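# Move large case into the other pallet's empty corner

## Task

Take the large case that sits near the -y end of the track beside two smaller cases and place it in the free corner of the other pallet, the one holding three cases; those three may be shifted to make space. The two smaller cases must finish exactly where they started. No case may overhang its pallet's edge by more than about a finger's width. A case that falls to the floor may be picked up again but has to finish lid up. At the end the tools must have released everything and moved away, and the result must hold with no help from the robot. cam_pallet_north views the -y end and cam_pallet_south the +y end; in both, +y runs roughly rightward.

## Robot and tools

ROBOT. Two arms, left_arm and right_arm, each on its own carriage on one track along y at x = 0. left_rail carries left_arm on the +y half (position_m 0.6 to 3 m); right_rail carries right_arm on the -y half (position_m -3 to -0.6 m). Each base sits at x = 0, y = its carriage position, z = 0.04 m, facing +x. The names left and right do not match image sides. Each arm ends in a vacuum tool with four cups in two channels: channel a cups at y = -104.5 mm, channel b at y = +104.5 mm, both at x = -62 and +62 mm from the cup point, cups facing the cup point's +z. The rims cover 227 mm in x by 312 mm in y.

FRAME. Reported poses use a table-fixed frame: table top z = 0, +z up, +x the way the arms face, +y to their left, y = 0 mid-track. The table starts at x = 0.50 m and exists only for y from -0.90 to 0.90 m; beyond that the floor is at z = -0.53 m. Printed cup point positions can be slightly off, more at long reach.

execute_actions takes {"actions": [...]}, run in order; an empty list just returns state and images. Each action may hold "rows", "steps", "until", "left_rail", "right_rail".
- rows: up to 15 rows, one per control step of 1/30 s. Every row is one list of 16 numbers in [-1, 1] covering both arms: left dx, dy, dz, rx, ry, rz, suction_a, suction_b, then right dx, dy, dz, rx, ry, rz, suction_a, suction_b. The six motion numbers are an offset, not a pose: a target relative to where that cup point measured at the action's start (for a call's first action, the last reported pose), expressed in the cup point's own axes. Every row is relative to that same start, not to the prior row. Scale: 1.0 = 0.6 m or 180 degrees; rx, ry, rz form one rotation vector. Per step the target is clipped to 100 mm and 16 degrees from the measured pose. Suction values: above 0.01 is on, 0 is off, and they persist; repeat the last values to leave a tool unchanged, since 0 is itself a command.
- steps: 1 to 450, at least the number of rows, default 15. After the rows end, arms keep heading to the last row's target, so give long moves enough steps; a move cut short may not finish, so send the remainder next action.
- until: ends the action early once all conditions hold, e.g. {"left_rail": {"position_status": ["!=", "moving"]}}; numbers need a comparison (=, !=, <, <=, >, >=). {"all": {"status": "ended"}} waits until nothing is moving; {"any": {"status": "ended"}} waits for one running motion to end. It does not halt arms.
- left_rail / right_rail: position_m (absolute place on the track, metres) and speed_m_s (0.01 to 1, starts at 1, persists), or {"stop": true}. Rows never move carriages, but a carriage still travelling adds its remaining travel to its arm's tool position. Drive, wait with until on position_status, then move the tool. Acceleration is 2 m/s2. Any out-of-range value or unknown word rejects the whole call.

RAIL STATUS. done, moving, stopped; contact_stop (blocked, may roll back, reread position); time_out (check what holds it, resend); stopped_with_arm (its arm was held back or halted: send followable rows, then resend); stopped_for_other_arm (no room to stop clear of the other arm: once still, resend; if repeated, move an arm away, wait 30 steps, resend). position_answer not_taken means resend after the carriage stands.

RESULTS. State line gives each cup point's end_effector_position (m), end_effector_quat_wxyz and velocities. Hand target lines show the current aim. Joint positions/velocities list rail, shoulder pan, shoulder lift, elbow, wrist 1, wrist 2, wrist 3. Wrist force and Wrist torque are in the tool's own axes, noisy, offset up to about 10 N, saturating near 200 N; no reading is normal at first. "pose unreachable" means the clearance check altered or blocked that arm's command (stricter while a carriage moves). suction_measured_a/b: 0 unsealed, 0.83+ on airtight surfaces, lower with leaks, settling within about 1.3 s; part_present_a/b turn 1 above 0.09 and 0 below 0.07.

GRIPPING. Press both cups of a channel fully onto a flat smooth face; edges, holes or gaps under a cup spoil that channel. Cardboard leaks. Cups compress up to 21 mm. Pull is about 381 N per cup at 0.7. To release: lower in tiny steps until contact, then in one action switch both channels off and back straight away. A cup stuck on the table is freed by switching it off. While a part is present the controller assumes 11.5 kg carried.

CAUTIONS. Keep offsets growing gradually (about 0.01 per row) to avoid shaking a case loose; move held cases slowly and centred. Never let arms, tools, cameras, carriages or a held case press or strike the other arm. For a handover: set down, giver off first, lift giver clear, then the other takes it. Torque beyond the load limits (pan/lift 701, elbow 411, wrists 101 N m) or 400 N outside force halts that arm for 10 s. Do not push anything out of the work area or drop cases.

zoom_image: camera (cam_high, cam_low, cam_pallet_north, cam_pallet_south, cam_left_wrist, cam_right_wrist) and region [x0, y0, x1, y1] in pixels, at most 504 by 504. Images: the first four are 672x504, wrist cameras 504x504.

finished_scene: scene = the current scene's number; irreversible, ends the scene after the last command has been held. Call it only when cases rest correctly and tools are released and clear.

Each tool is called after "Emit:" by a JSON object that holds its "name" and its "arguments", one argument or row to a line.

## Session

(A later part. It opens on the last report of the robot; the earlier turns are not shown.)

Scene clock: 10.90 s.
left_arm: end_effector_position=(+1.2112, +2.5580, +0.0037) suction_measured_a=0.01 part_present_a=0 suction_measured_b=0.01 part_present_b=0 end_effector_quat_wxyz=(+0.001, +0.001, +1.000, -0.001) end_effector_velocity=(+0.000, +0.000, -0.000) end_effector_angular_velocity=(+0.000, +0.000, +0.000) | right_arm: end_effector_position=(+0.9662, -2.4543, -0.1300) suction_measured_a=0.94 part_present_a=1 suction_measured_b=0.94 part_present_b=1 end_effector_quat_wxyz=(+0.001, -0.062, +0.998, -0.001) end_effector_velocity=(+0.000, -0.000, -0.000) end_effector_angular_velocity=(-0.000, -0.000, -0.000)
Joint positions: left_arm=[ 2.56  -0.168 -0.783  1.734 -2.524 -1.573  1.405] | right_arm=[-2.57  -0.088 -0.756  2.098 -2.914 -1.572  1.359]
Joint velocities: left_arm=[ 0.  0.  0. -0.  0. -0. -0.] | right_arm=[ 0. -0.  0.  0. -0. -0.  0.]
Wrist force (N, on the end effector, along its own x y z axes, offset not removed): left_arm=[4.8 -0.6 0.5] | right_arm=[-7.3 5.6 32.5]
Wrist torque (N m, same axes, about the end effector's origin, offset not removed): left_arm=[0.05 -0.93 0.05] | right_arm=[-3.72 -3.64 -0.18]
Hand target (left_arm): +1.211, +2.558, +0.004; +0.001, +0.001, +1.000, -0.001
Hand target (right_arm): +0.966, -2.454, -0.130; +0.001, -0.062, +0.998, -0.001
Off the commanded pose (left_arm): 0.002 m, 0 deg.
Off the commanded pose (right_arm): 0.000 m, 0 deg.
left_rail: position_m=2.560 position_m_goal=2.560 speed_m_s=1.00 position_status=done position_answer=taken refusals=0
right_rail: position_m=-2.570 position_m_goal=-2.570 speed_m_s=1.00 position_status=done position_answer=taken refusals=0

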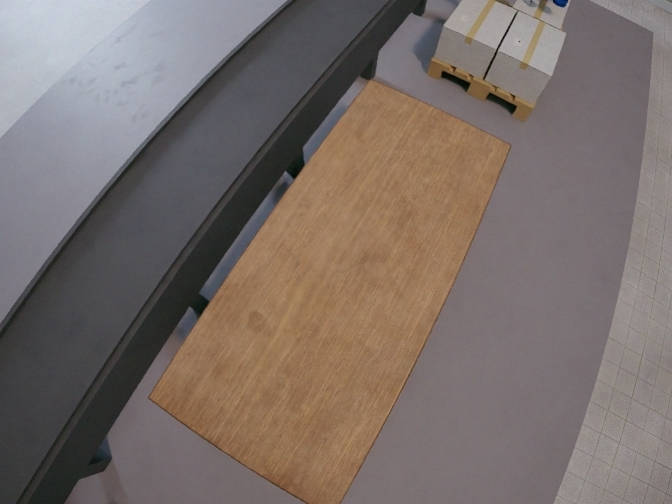

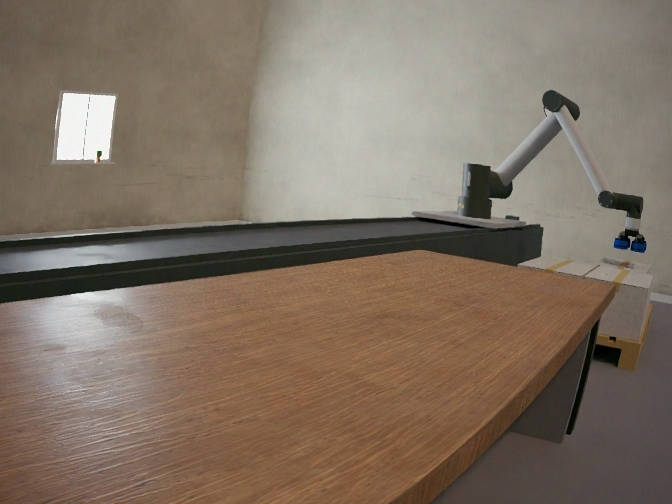

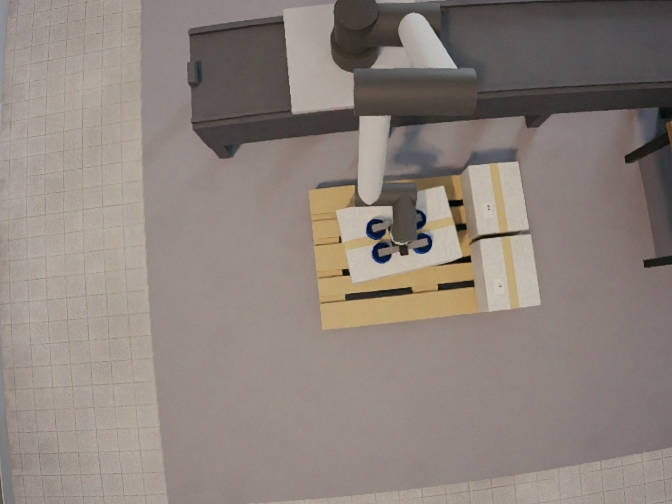

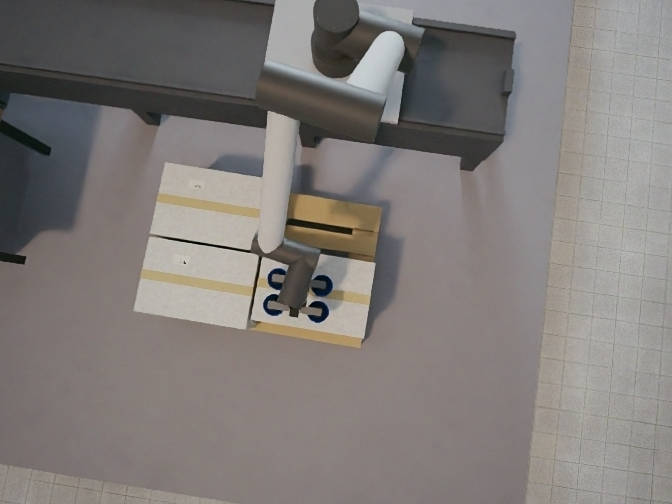

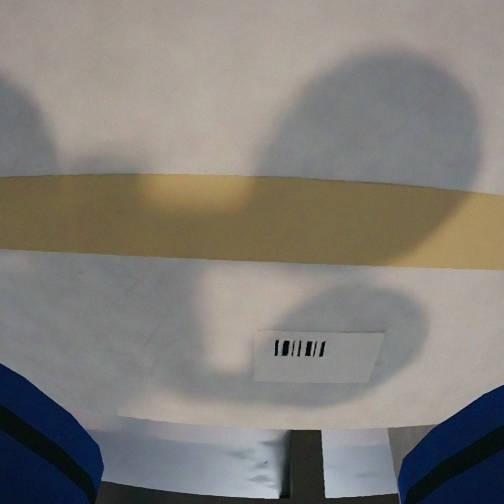

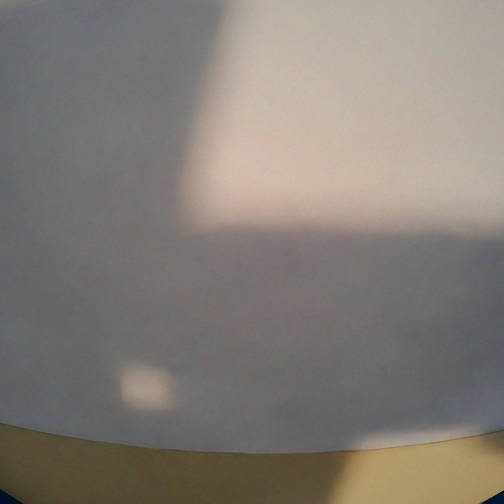

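Emit:
{"name": "execute_actions", "arguments": {
  "actions": [
    {"rows":[[0.05,0.12,0.1,0,0,0,1,1,0,0,-0.05,0,0,0,1,1],[0.05,0.12,0.1,0,0,0,1,1,0,0,-0.15,0,0,0,1,1],[0.05,0.12,0.1,0,0,0,1,1,0,0,-0.8,0,0,0.04,1,1]],"steps":60},
    {"right_rail":{"position_m":-0.6},"rows":[[0,0,0.12,0,0,0,1,1,0,0,0,0,0,0,1,1]],"steps":60},
    {"rows":[[-0.08,0,-0.03,0,0,0,1,1,0,0,0,0,0,0,1,1]],"steps":40}
  ]
}}

Scene clock: 16.37 s.
left_arm: end_effector_position=(+1.2295, +2.6299, -0.1103) suction_measured_a=0.94 part_present_a=1 suction_measured_b=0.94 part_present_b=1 end_effector_quat_wxyz=(+0.001, +0.001, +1.000, -0.001) end_effector_velocity=(+0.000, -0.000, +0.000) end_effector_angular_velocity=(-0.000, -0.000, -0.000) | right_arm: end_effector_position=(+0.9662, -0.4840, +0.3505) suction_measured_a=0.94 part_present_a=1 suction_measured_b=0.94 part_present_b=1 end_effector_quat_wxyz=(+0.001, +0.001, +1.000, -0.001) end_effector_velocity=(+0.000, -0.000, -0.000) end_effector_angular_velocity=(+0.000, +0.000, +0.000)
Joint positions: left_arm=[ 2.56  -0.107 -0.658  1.691 -2.607 -1.573  1.467] | right_arm=[-0.6   -0.088 -1.296  1.993 -2.269 -1.572  1.485]
Joint velocities: left_arm=[ 0.  0.  0. -0.  0.  0.  0.] | right_arm=[ 0. -0.  0. -0.  0.  0. -0.]
Wrist force (N, on the end effector, along its own x y z axes, offset not removed): left_arm=[3.4 -5.7 24.7] | right_arm=[-8.3 5.4 34.9]
Wrist torque (N m, same axes, about the end effector's origin, offset not removed): left_arm=[3.79 -0.26 0.31] | right_arm=[-3.58 -3.70 -0.24]
Hand target (left_arm): +1.229, +2.630, -0.110; +0.001, +0.001, +1.000, -0.001
Hand target (right_arm): +0.966, -0.484, +0.351; +0.001, +0.001, +1.000, -0.001
Off the commanded pose (left_arm): 0.000 m, 0 deg.
Off the commanded pose (right_arm): 0.000 m, 0 deg.
left_rail: position_m=2.560 position_m_goal=2.560 speed_m_s=1.00 position_status=done position_answer=taken refusals=0
right_rail: position_m=-0.600 position_m_goal=-0.600 speed_m_s=1.00 position_status=done position_answer=taken refusals=0

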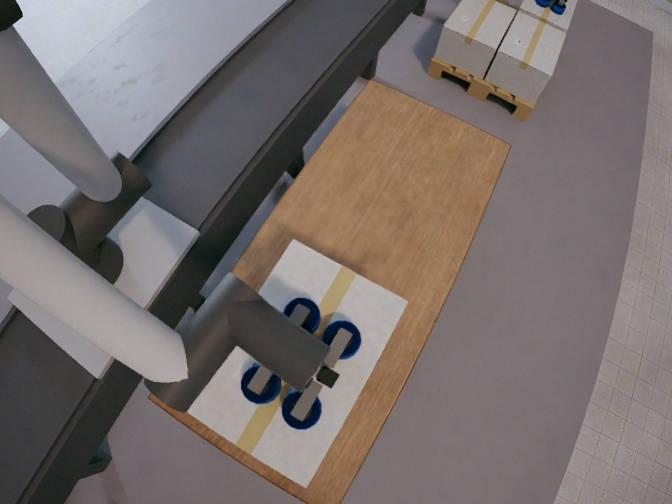

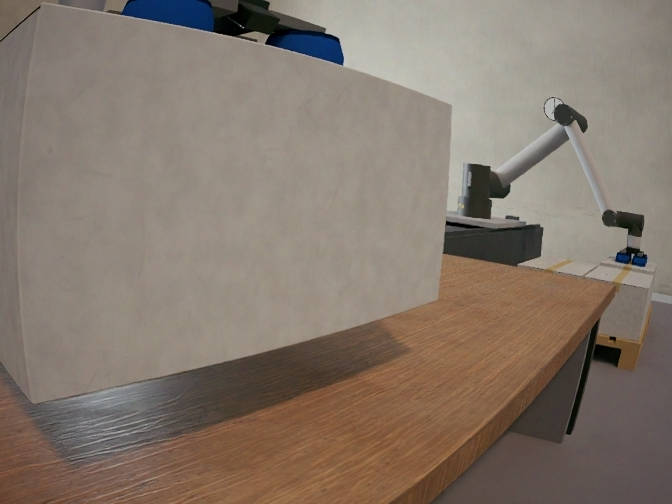

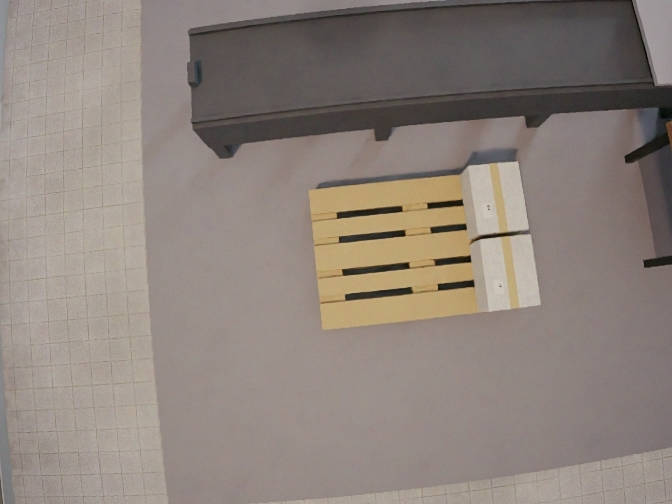

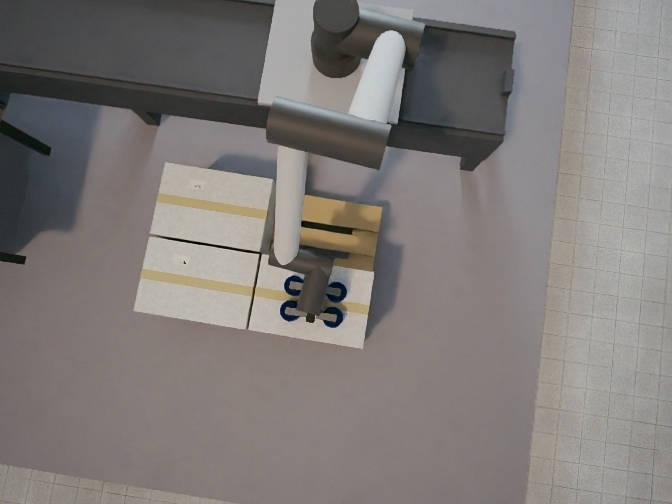

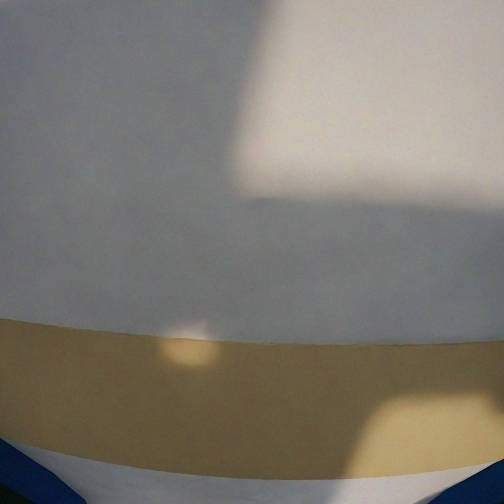

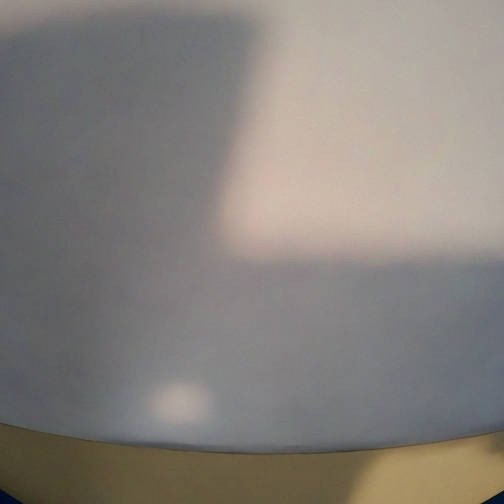

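Emit:
{"name": "execute_actions", "arguments": {
  "actions": [
    {"rows":[[0,0,0.04,0,0,0,1,1,0,0.2,0,0,0,0,1,1],[0,0,0.04,0,0,0,1,1,0,0.83,0.13,0,0,0,1,1]],"steps":50},
    {"rows":[[0.4,0,-0.9,0,0,0,0,0,0,0,0,0,0,0,1,1]],"steps":30}
  ]
}}

Scene clock: 26.90 s.
left_arm: end_effector_position=(+1.2312, +2.6297, -0.1296) suction_measured_a=0.94 part_present_a=1 suction_measured_b=0.94 part_present_b=1 end_effector_quat_wxyz=(+0.003, +0.001, +1.000, -0.001) end_effector_velocity=(-0.000, +0.000, -0.000) end_effector_angular_velocity=(+0.000, +0.000, +0.000) | right_arm: end_effector_position=(+0.9666, +0.0141, +0.2724) suction_measured_a=0.94 part_present_a=1 suction_measured_b=0.94 part_present_b=1 end_effector_quat_wxyz=(+0.001, +0.001, +1.000, -0.000) end_effector_velocity=(-0.000, -0.000, +0.000) end_effector_angular_velocity=(-0.000, -0.000, +0.000)
Joint positions: left_arm=[ 2.56  -0.107 -0.638  1.687 -2.626 -1.573  1.467] | right_arm=[-0.6    0.39  -1.071  1.777 -2.278 -1.572  1.963]
Joint velocities: left_arm=[ 0. -0.  0. -0.  0.  0. -0.] | right_arm=[ 0. -0. -0.  0.  0. -0. -0.]
Wrist force (N, on the end effector, along its own x y z axes, offset not removed): left_arm=[9.7 18.8 -40.0] | right_arm=[-6.0 5.2 34.0]
Wrist torque (N m, same axes, about the end effector's origin, offset not removed): left_arm=[-0.83 7.81 0.49] | right_arm=[-3.73 -3.80 -0.11]
Hand target (left_arm): +1.231, +2.630, -0.130; +0.003, +0.001, +1.000, -0.001
Hand target (right_arm): +0.967, +0.014, +0.272; +0.001, +0.001, +1.000, -0.000
Off the commanded pose (left_arm): 0.591 m, 0 deg.
Off the commanded pose (right_arm): 0.000 m, 0 deg.
FORCE FAULT: contact force on the left arm reached its limit, and that arm stopped for 10 seconds. The contact can be on any part of that arm, not only on its tool. That arm's remaining commands of this call were not run. That arm holds still and accepts commands again. Move the arm away from the contact; if what it grips holds it there, let go first. Pushing or pulling that hard again can fault the arm again.
left_rail: position_m=2.560 position_m_goal=2.560 speed_m_s=1.00 position_status=done position_answer=taken refusals=0
right_rail: position_m=-0.600 position_m_goal=-0.600 speed_m_s=1.00 position_status=done position_answer=taken refusals=0

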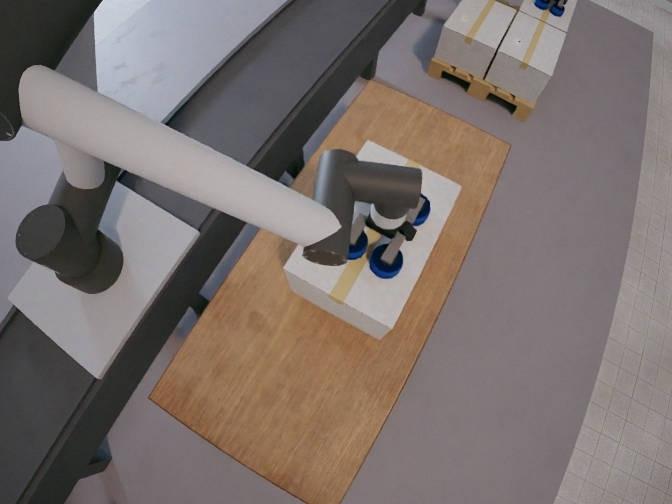

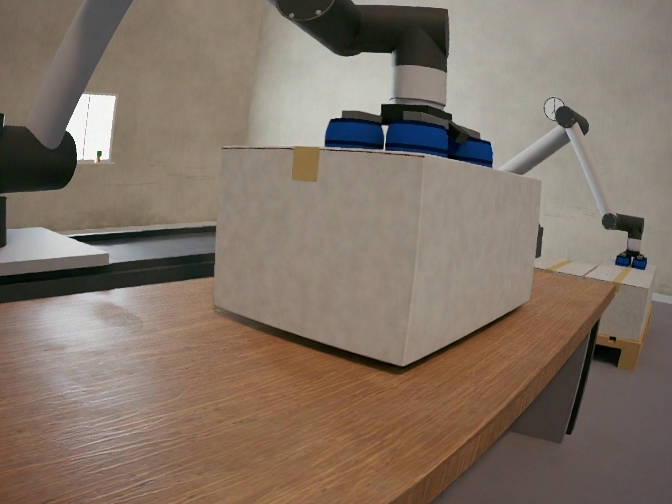

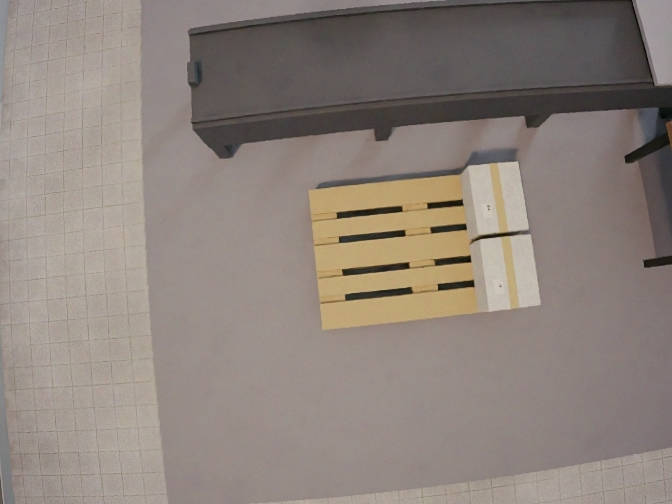

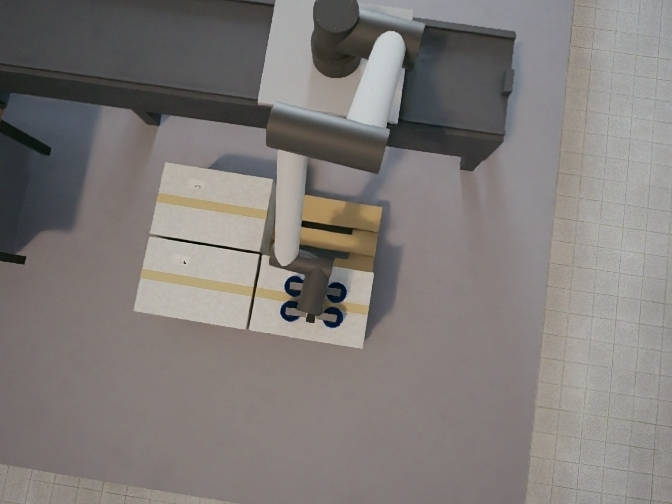

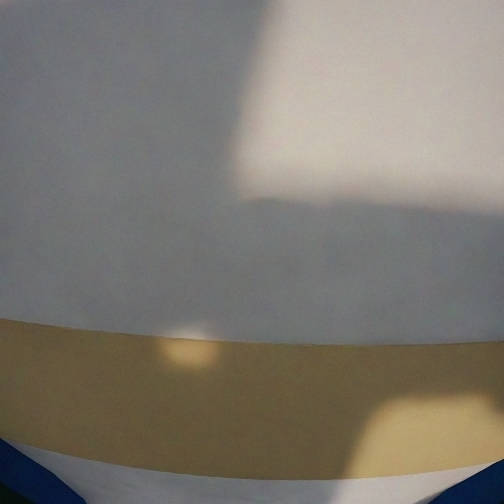

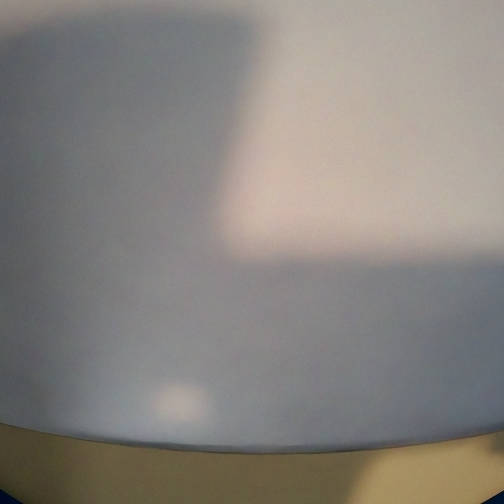

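Emit:
{"name": "execute_actions", "arguments": {
  "actions": [
    {"rows":[[0,0,-0.1,0,0,0,0,0,0,0,0.015,0,0,0,1,1]],"steps":20}
  ]
}}

Scene clock: 27.70 s.
left_arm: end_effector_position=(+1.2309, +2.6298, -0.0700) suction_measured_a=0.01 part_present_a=0 suction_measured_b=0.01 part_present_b=0 end_effector_quat_wxyz=(+0.003, +0.001, +1.000, -0.001) end_effector_velocity=(-0.000, +0.000, +0.004) end_effector_angular_velocity=(-0.000, -0.000, -0.000) | right_arm: end_effector_position=(+0.9666, +0.0141, +0.2635) suction_measured_a=0.94 part_present_a=1 suction_measured_b=0.94 part_present_b=1 end_effector_quat_wxyz=(+0.001, +0.001, +1.000, -0.000) end_effector_velocity=(-0.000, -0.000, -0.001) end_effector_angular_velocity=(-0.000, +0.000, +0.000)
Joint positions: left_arm=[ 2.56  -0.107 -0.697  1.696 -2.575 -1.573  1.467] | right_arm=[-0.6    0.39  -1.064  1.781 -2.289 -1.572  1.963]
Joint velocities: left_arm=[ 0.    -0.    -0.004  0.     0.003  0.     0.   ] | right_arm=[ 0.     0.     0.     0.    -0.001  0.    -0.   ]
Wrist force (N, on the end effector, along its own x y z axes, offset not removed): left_arm=[0.7 0.1 -4.1] | right_arm=[-7.4 5.1 34.1]
Wrist torque (N m, same axes, about the end effector's origin, offset not removed): left_arm=[0.03 -0.34 0.14] | right_arm=[-3.94 -3.62 -0.06]
Hand target (left_arm): +1.231, +2.630, -0.070; +0.003, +0.001, +1.000, -0.001
Hand target (right_arm): +0.967, +0.014, +0.263; +0.001, +0.001, +1.000, -0.000
Off the commanded pose (left_arm): 0.000 m, 0 deg.
Off the commanded pose (right_arm): 0.000 m, 0 deg.
left_rail: position_m=2.560 position_m_goal=2.560 speed_m_s=1.00 position_status=done position_answer=taken refusals=0
right_rail: position_m=-0.600 position_m_goal=-0.600 speed_m_s=1.00 position_status=done position_answer=taken refusals=0

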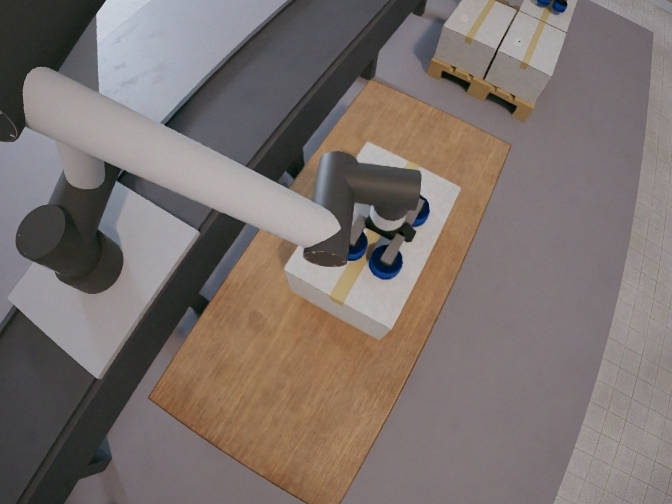

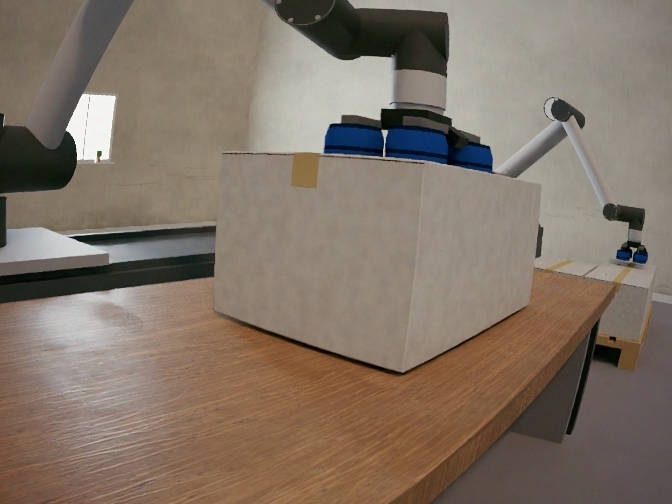

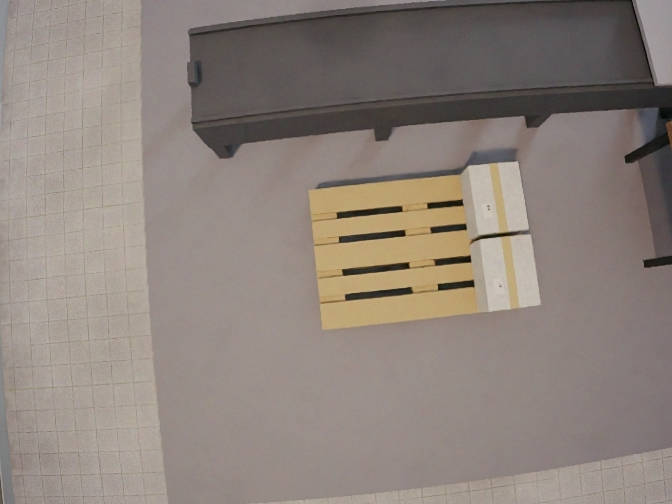

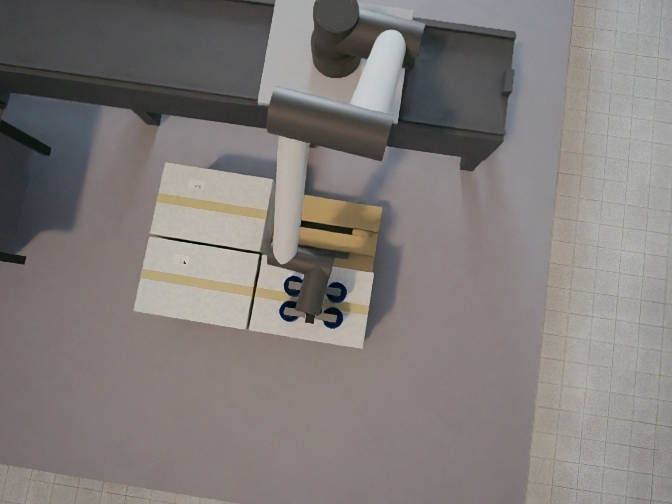

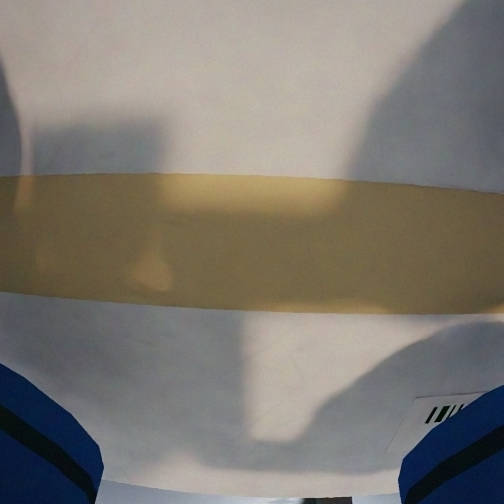

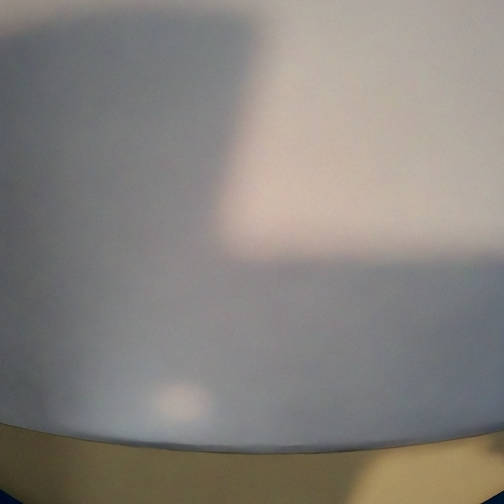

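Emit:
{"name": "execute_actions", "arguments": {
  "actions": [
    {"rows":[[0.48,-0.3,-0.78,0,0,0,0,0,0,0,0.007,0,0,0,1,1]],"steps":15},
    {"rows":[[0.3,-0.2,-0.5,0,0,0,0,0,0,0,-0.2,0,0,0,0,0]],"steps":20},
    {"right_rail":{"position_m":-2.0},"rows":[[0,0,0,0,0,0,0,0,0,-0.6,0,0,0,0,0,0]],"steps":30}
  ]
}}

Scene clock: 30.03 s.
left_arm: end_effector_position=(+0.9875, +2.4683, +0.3265) suction_measured_a=0.01 part_present_a=0 suction_measured_b=0.01 part_present_b=0 end_effector_quat_wxyz=(+0.003, +0.002, +1.000, -0.002) end_effector_velocity=(+0.000, +0.000, -0.000) end_effector_angular_velocity=(+0.000, +0.000, +0.000) | right_arm: end_effector_position=(+0.9660, -1.0471, +0.3782) suction_measured_a=0.00 part_present_a=0 suction_measured_b=0.00 part_present_b=0 end_effector_quat_wxyz=(+0.001, +0.002, +1.000, -0.001) end_effector_velocity=(+0.001, -1.047, +0.002) end_effector_angular_velocity=(+0.004, -0.002, +0.006)
Joint positions: left_arm=[ 2.56  -0.296 -1.259  1.983 -2.302 -1.573  1.279] | right_arm=[-1.307  0.061 -1.291  1.936 -2.218 -1.572  1.634]
Joint velocities: left_arm=[ 0.  0.  0. -0. -0.  0.  0.] | right_arm=[-1.    -0.05  -0.013  0.016 -0.005  0.004 -0.055]
Wrist force (N, on the end effector, along its own x y z axes, offset not removed): left_arm=[3.8 3.1 -2.1] | right_arm=[-6.8 5.5 1.4]
Wrist torque (N m, same axes, about the end effector's origin, offset not removed): left_arm=[0.52 -0.81 0.12] | right_arm=[0.64 0.10 -0.15]
Hand target (left_arm): +0.988, +2.468, +0.326; +0.003, +0.002, +1.000, -0.002
Hand target (right_arm): +0.966, -1.113, +0.378; +0.001, +0.001, +1.000, -0.001
Off the commanded pose (left_arm): 0.000 m, 0 deg.
Off the commanded pose (right_arm): 0.005 m, 0 deg.
left_rail: position_m=2.560 position_m_goal=2.560 speed_m_s=1.00 position_status=done position_answer=taken refusals=0
right_rail: position_m=-1.307 position_m_goal=-2.000 speed_m_s=1.00 position_status=moving position_answer=taken refusals=0

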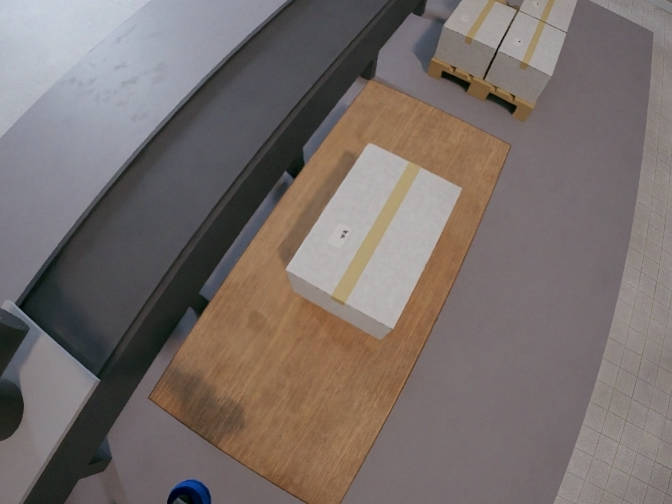

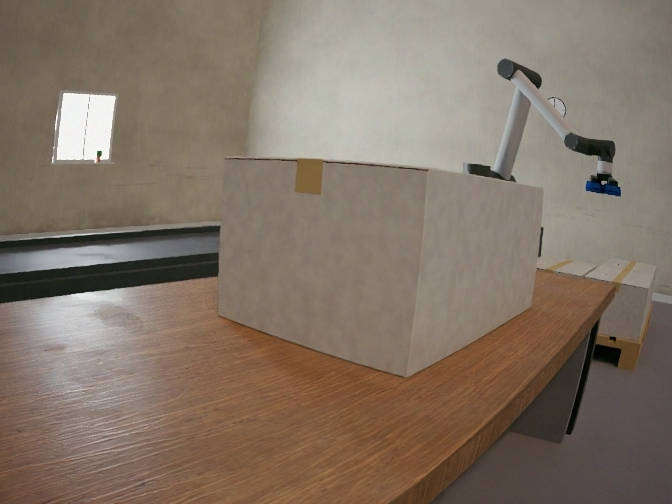

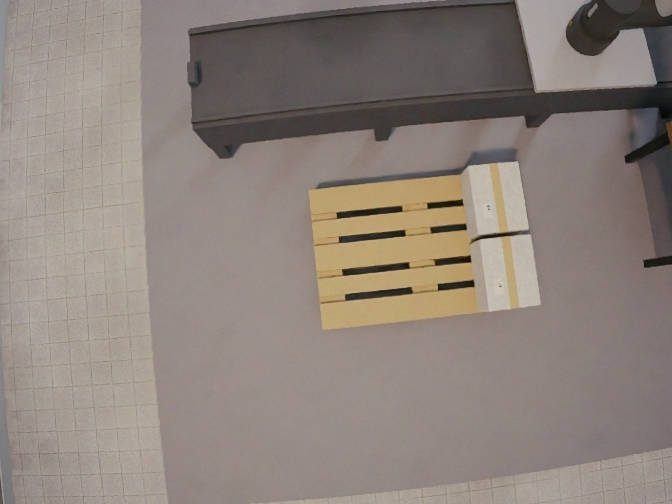

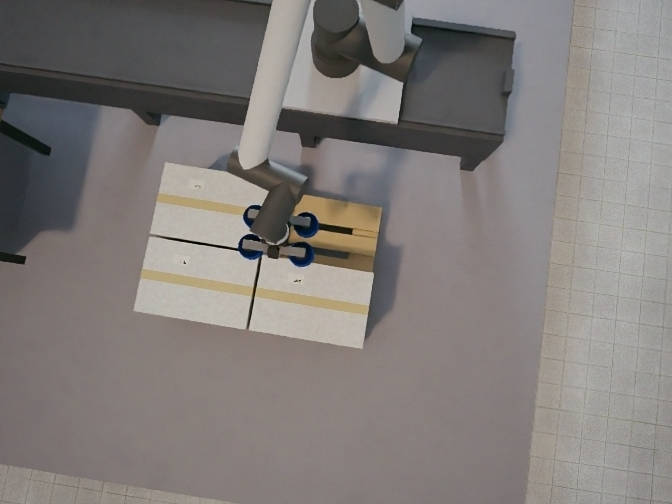

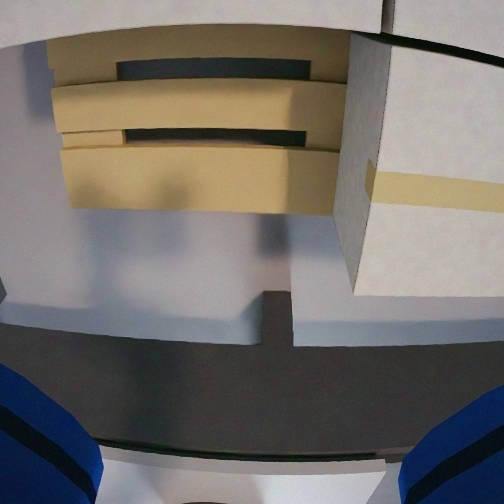

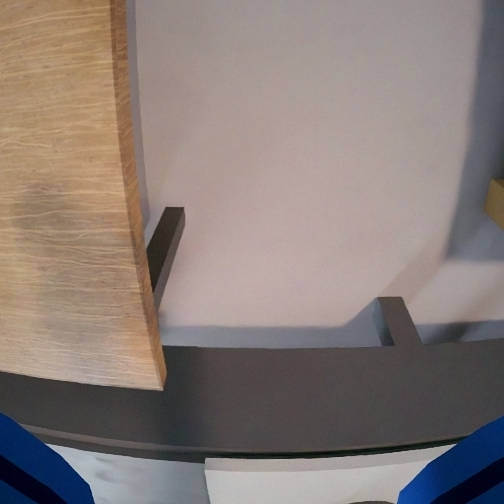

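Emit:
{"name": "execute_actions", "arguments": {
  "actions": [
    {"left_rail":{"position_m":0.6},"rows":[[0.08,-0.867,-0.055,0,0,0,0,0,0,0,0,0,0,0,0,0]],"steps":100,"until":{"all":{"status":"ended"}}},
    {"steps":10},
    {"rows":[[0,0,0.163,0,0,0,1,1,0,0,0,0,0,0,0,0]],"steps":50}
  ]
}}

Scene clock: 34.67 s.
left_arm: end_effector_position=(+0.9381, -0.0123, +0.2625) suction_measured_a=0.94 part_present_a=1 suction_measured_b=0.94 part_present_b=1 end_effector_quat_wxyz=(+0.002, +0.002, +1.000, -0.002) end_effector_velocity=(+0.000, +0.000, -0.000) end_effector_angular_velocity=(-0.000, +0.000, +0.000) | right_arm: end_effector_position=(+0.9660, -1.7407, +0.3782) suction_measured_a=0.00 part_present_a=0 suction_measured_b=0.00 part_present_b=0 end_effector_quat_wxyz=(+0.001, +0.002, +1.000, -0.001) end_effector_velocity=(-0.000, -0.000, +0.000) end_effector_angular_velocity=(-0.000, -0.000, -0.000)
Joint positions: left_arm=[ 0.6   -0.759 -1.087  1.823 -2.313 -1.571  0.816] | right_arm=[-2.     0.061 -1.291  1.936 -2.218 -1.572  1.634]
Joint velocities: left_arm=[ 0.  0.  0.  0. -0. -0. -0.] | right_arm=[ 0. -0. -0.  0.  0. -0.  0.]
Wrist force (N, on the end effector, along its own x y z axes, offset not removed): left_arm=[1.7 4.3 29.5] | right_arm=[-5.9 4.3 1.5]
Wrist torque (N m, same axes, about the end effector's origin, offset not removed): left_arm=[0.39 0.55 0.17] | right_arm=[0.49 0.02 -0.15]
Hand target (left_arm): +0.938, -0.012, +0.263; +0.002, +0.002, +1.000, -0.002
Hand target (right_arm): +0.966, -1.741, +0.378; +0.001, +0.002, +1.000, -0.001
Off the commanded pose (left_arm): 0.000 m, 0 deg.
Off the commanded pose (right_arm): 0.000 m, 0 deg.
left_rail: position_m=0.600 position_m_goal=0.600 speed_m_s=1.00 position_status=done position_answer=taken refusals=0
right_rail: position_m=-2.000 position_m_goal=-2.000 speed_m_s=1.00 position_status=done position_answer=taken refusals=0

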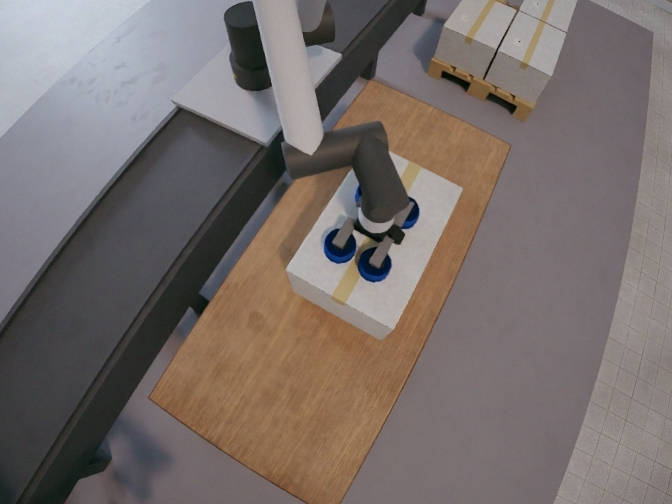

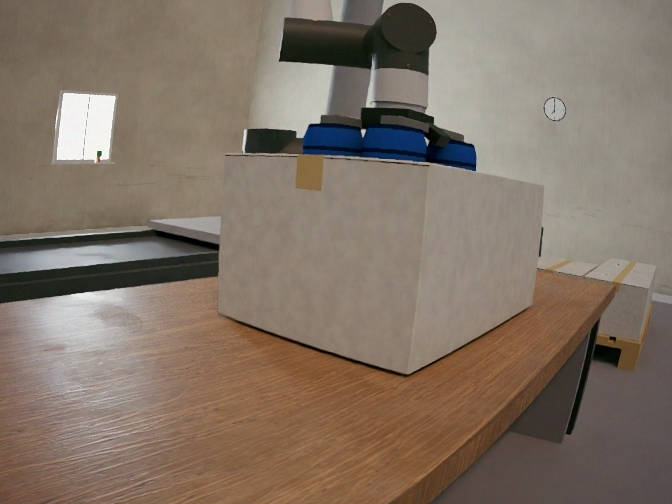

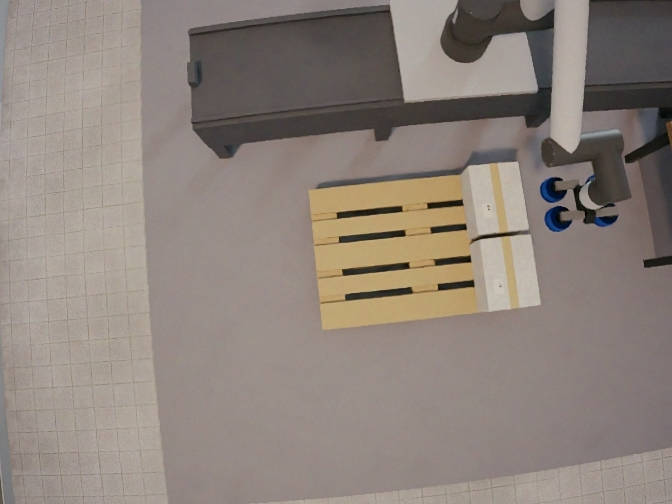

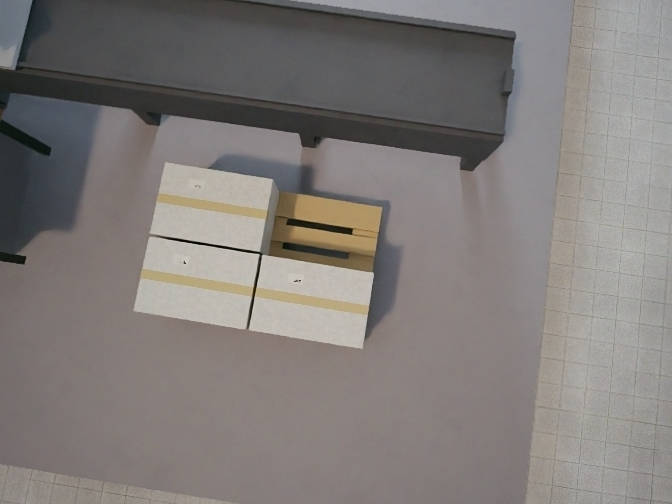

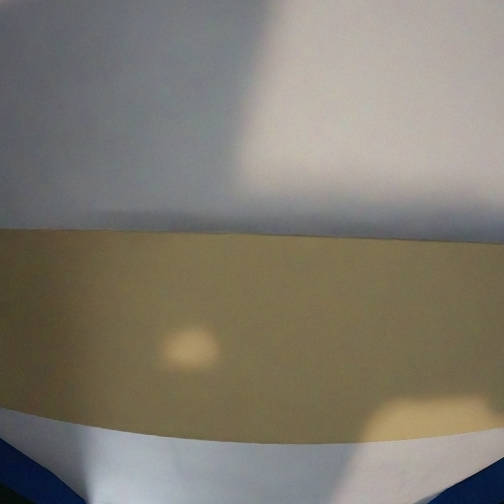

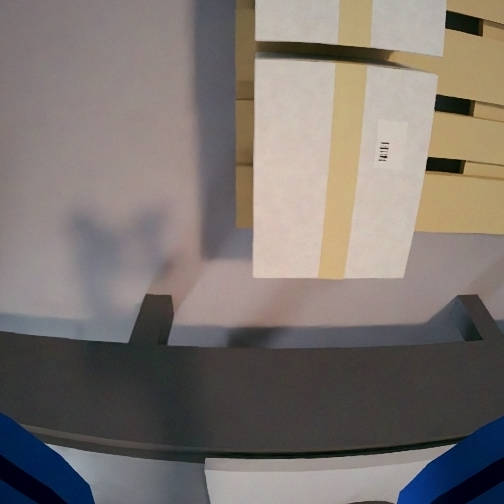

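Emit:
{"name": "execute_actions", "arguments": {
  "actions": [
    {"rows":[[0,0,-0.03,0,0,0,1,1,0,0,0,0,0,0,0,0],[0,0,-0.07,0,0,0,1,1,0,0,0,0,0,0,0,0]],"steps":15},
    {"left_rail":{"position_m":2.7},"rows":[[0.05,0.3,0,0,0,0,1,1,0,0,0,0,0,0,0,0],[0.26,1,0,0,0,0,1,1,0,0,0,0,0,0,0,0]],"steps":120,"until":{"all":{"status":"ended"}}},
    {"steps":10},
    {"rows":[[0,0,0.2,0,0,0,1,1,0,0,0,0,0,0,0,0],[0,0,0.5,0,0,0,1,1,0,0,0,0,0,0,0,0]],"steps":45}
  ]
}}

Emit:
{"name": "zoom_image", "arguments": {
  "camera": "cam_pallet_south",
  "region": [120,140,420,365]
}}

Scene clock: 39.80 s.
left_arm: end_effector_position=(+0.7854, +2.6880, +0.0009) suction_measured_a=0.94 part_present_a=1 suction_measured_b=0.94 part_present_b=1 end_effector_quat_wxyz=(+0.003, +0.002, +1.000, -0.002) end_effector_velocity=(+0.000, -0.000, -0.000) end_effector_angular_velocity=(-0.000, -0.000, +0.000) | right_arm: end_effector_position=(+0.9660, -1.7407, +0.3782) suction_measured_a=0.00 part_present_a=0 suction_measured_b=0.00 part_present_b=0 end_effector_quat_wxyz=(+0.001, +0.002, +1.000, -0.001) end_effector_velocity=(-0.000, +0.000, +0.000) end_effector_angular_velocity=(+0.000, -0.000, +0.000)
Joint positions: left_arm=[ 2.7   -0.273 -1.005  2.388 -2.96  -1.573  1.301] | right_arm=[-2.     0.061 -1.291  1.936 -2.218 -1.572  1.634]
Joint velocities: left_arm=[ 0.     0.     0.001 -0.    -0.001  0.     0.   ] | right_arm=[ 0. -0. -0.  0. -0.  0. -0.]
Wrist force (N, on the end effector, along its own x y z axes, offset not removed): left_arm=[0.5 -3.3 29.6] | right_arm=[-6.6 4.4 2.0]
Wrist torque (N m, same axes, about the end effector's origin, offset not removed): left_arm=[-0.80 0.80 0.19] | right_arm=[0.49 0.07 -0.15]
Hand target (left_arm): +0.785, +2.688, +0.001; +0.003, +0.002, +1.000, -0.002
Hand target (right_arm): +0.966, -1.741, +0.378; +0.001, +0.002, +1.000, -0.001
Off the commanded pose (left_arm): 0.001 m, 0 deg.
Off the commanded pose (right_arm): 0.000 m, 0 deg.
left_rail: position_m=2.700 position_m_goal=2.700 speed_m_s=1.00 position_status=done position_answer=taken refusals=0
right_rail: position_m=-2.000 position_m_goal=-2.000 speed_m_s=1.00 position_status=done position_answer=taken refusals=0

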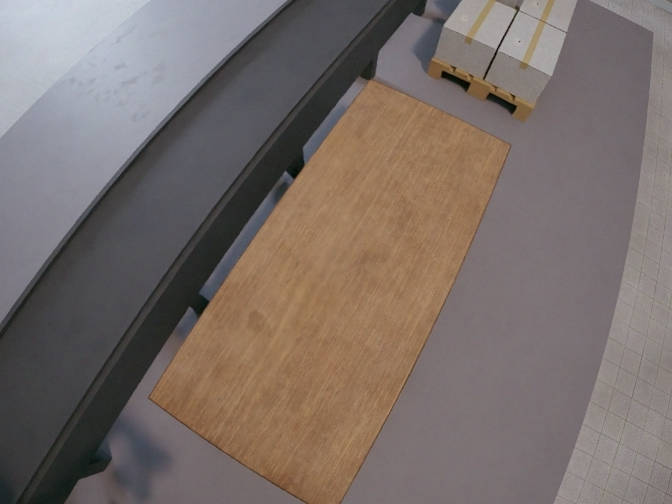

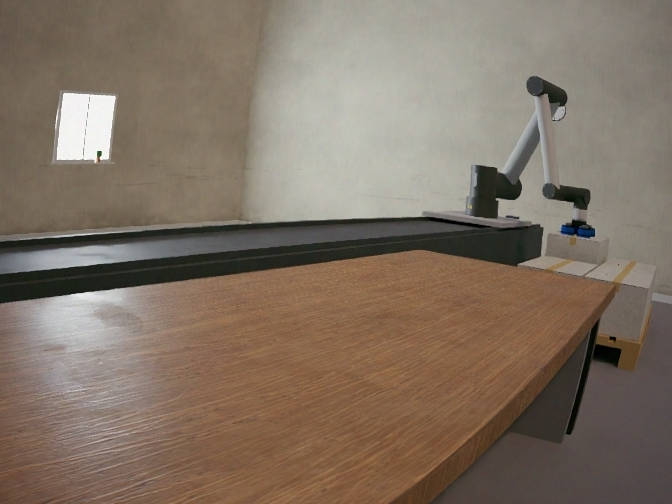

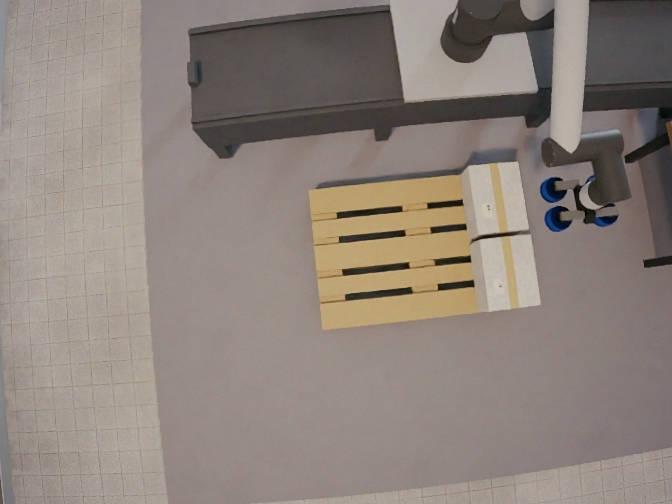

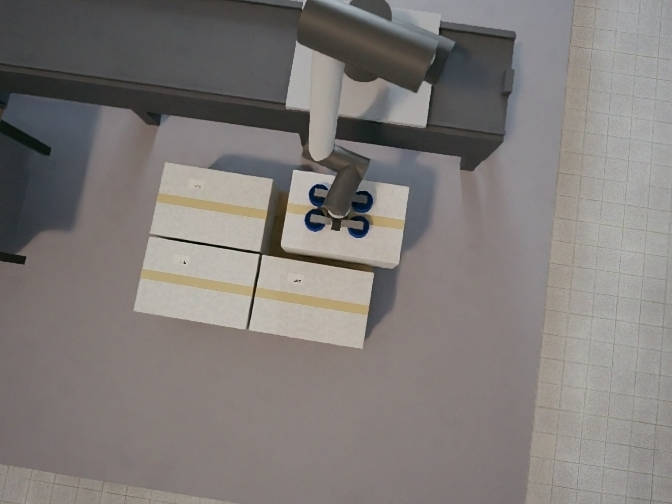

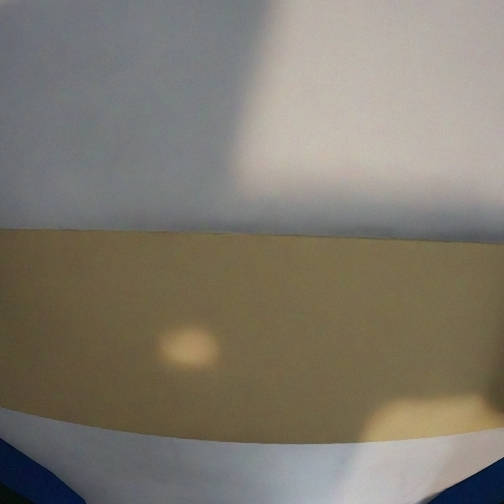

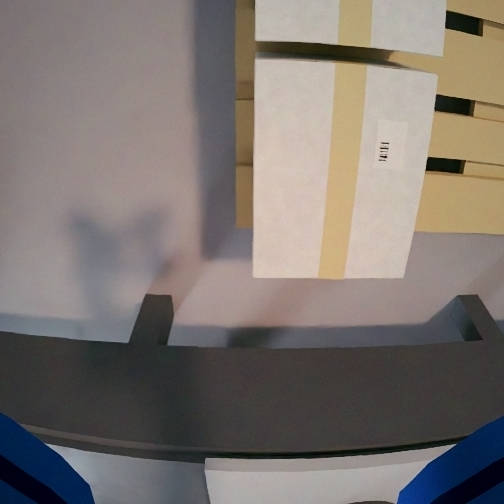

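Region (120, 140, 420, 365) of cam_pallet_south's 672x504 image, scaled by 1.680, with more detail than that image has; it fills the top 378 rows of this view, and the rest is white.

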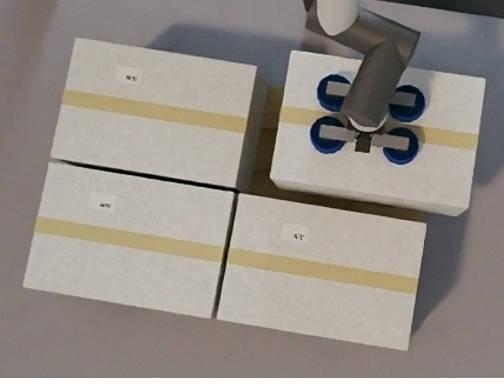

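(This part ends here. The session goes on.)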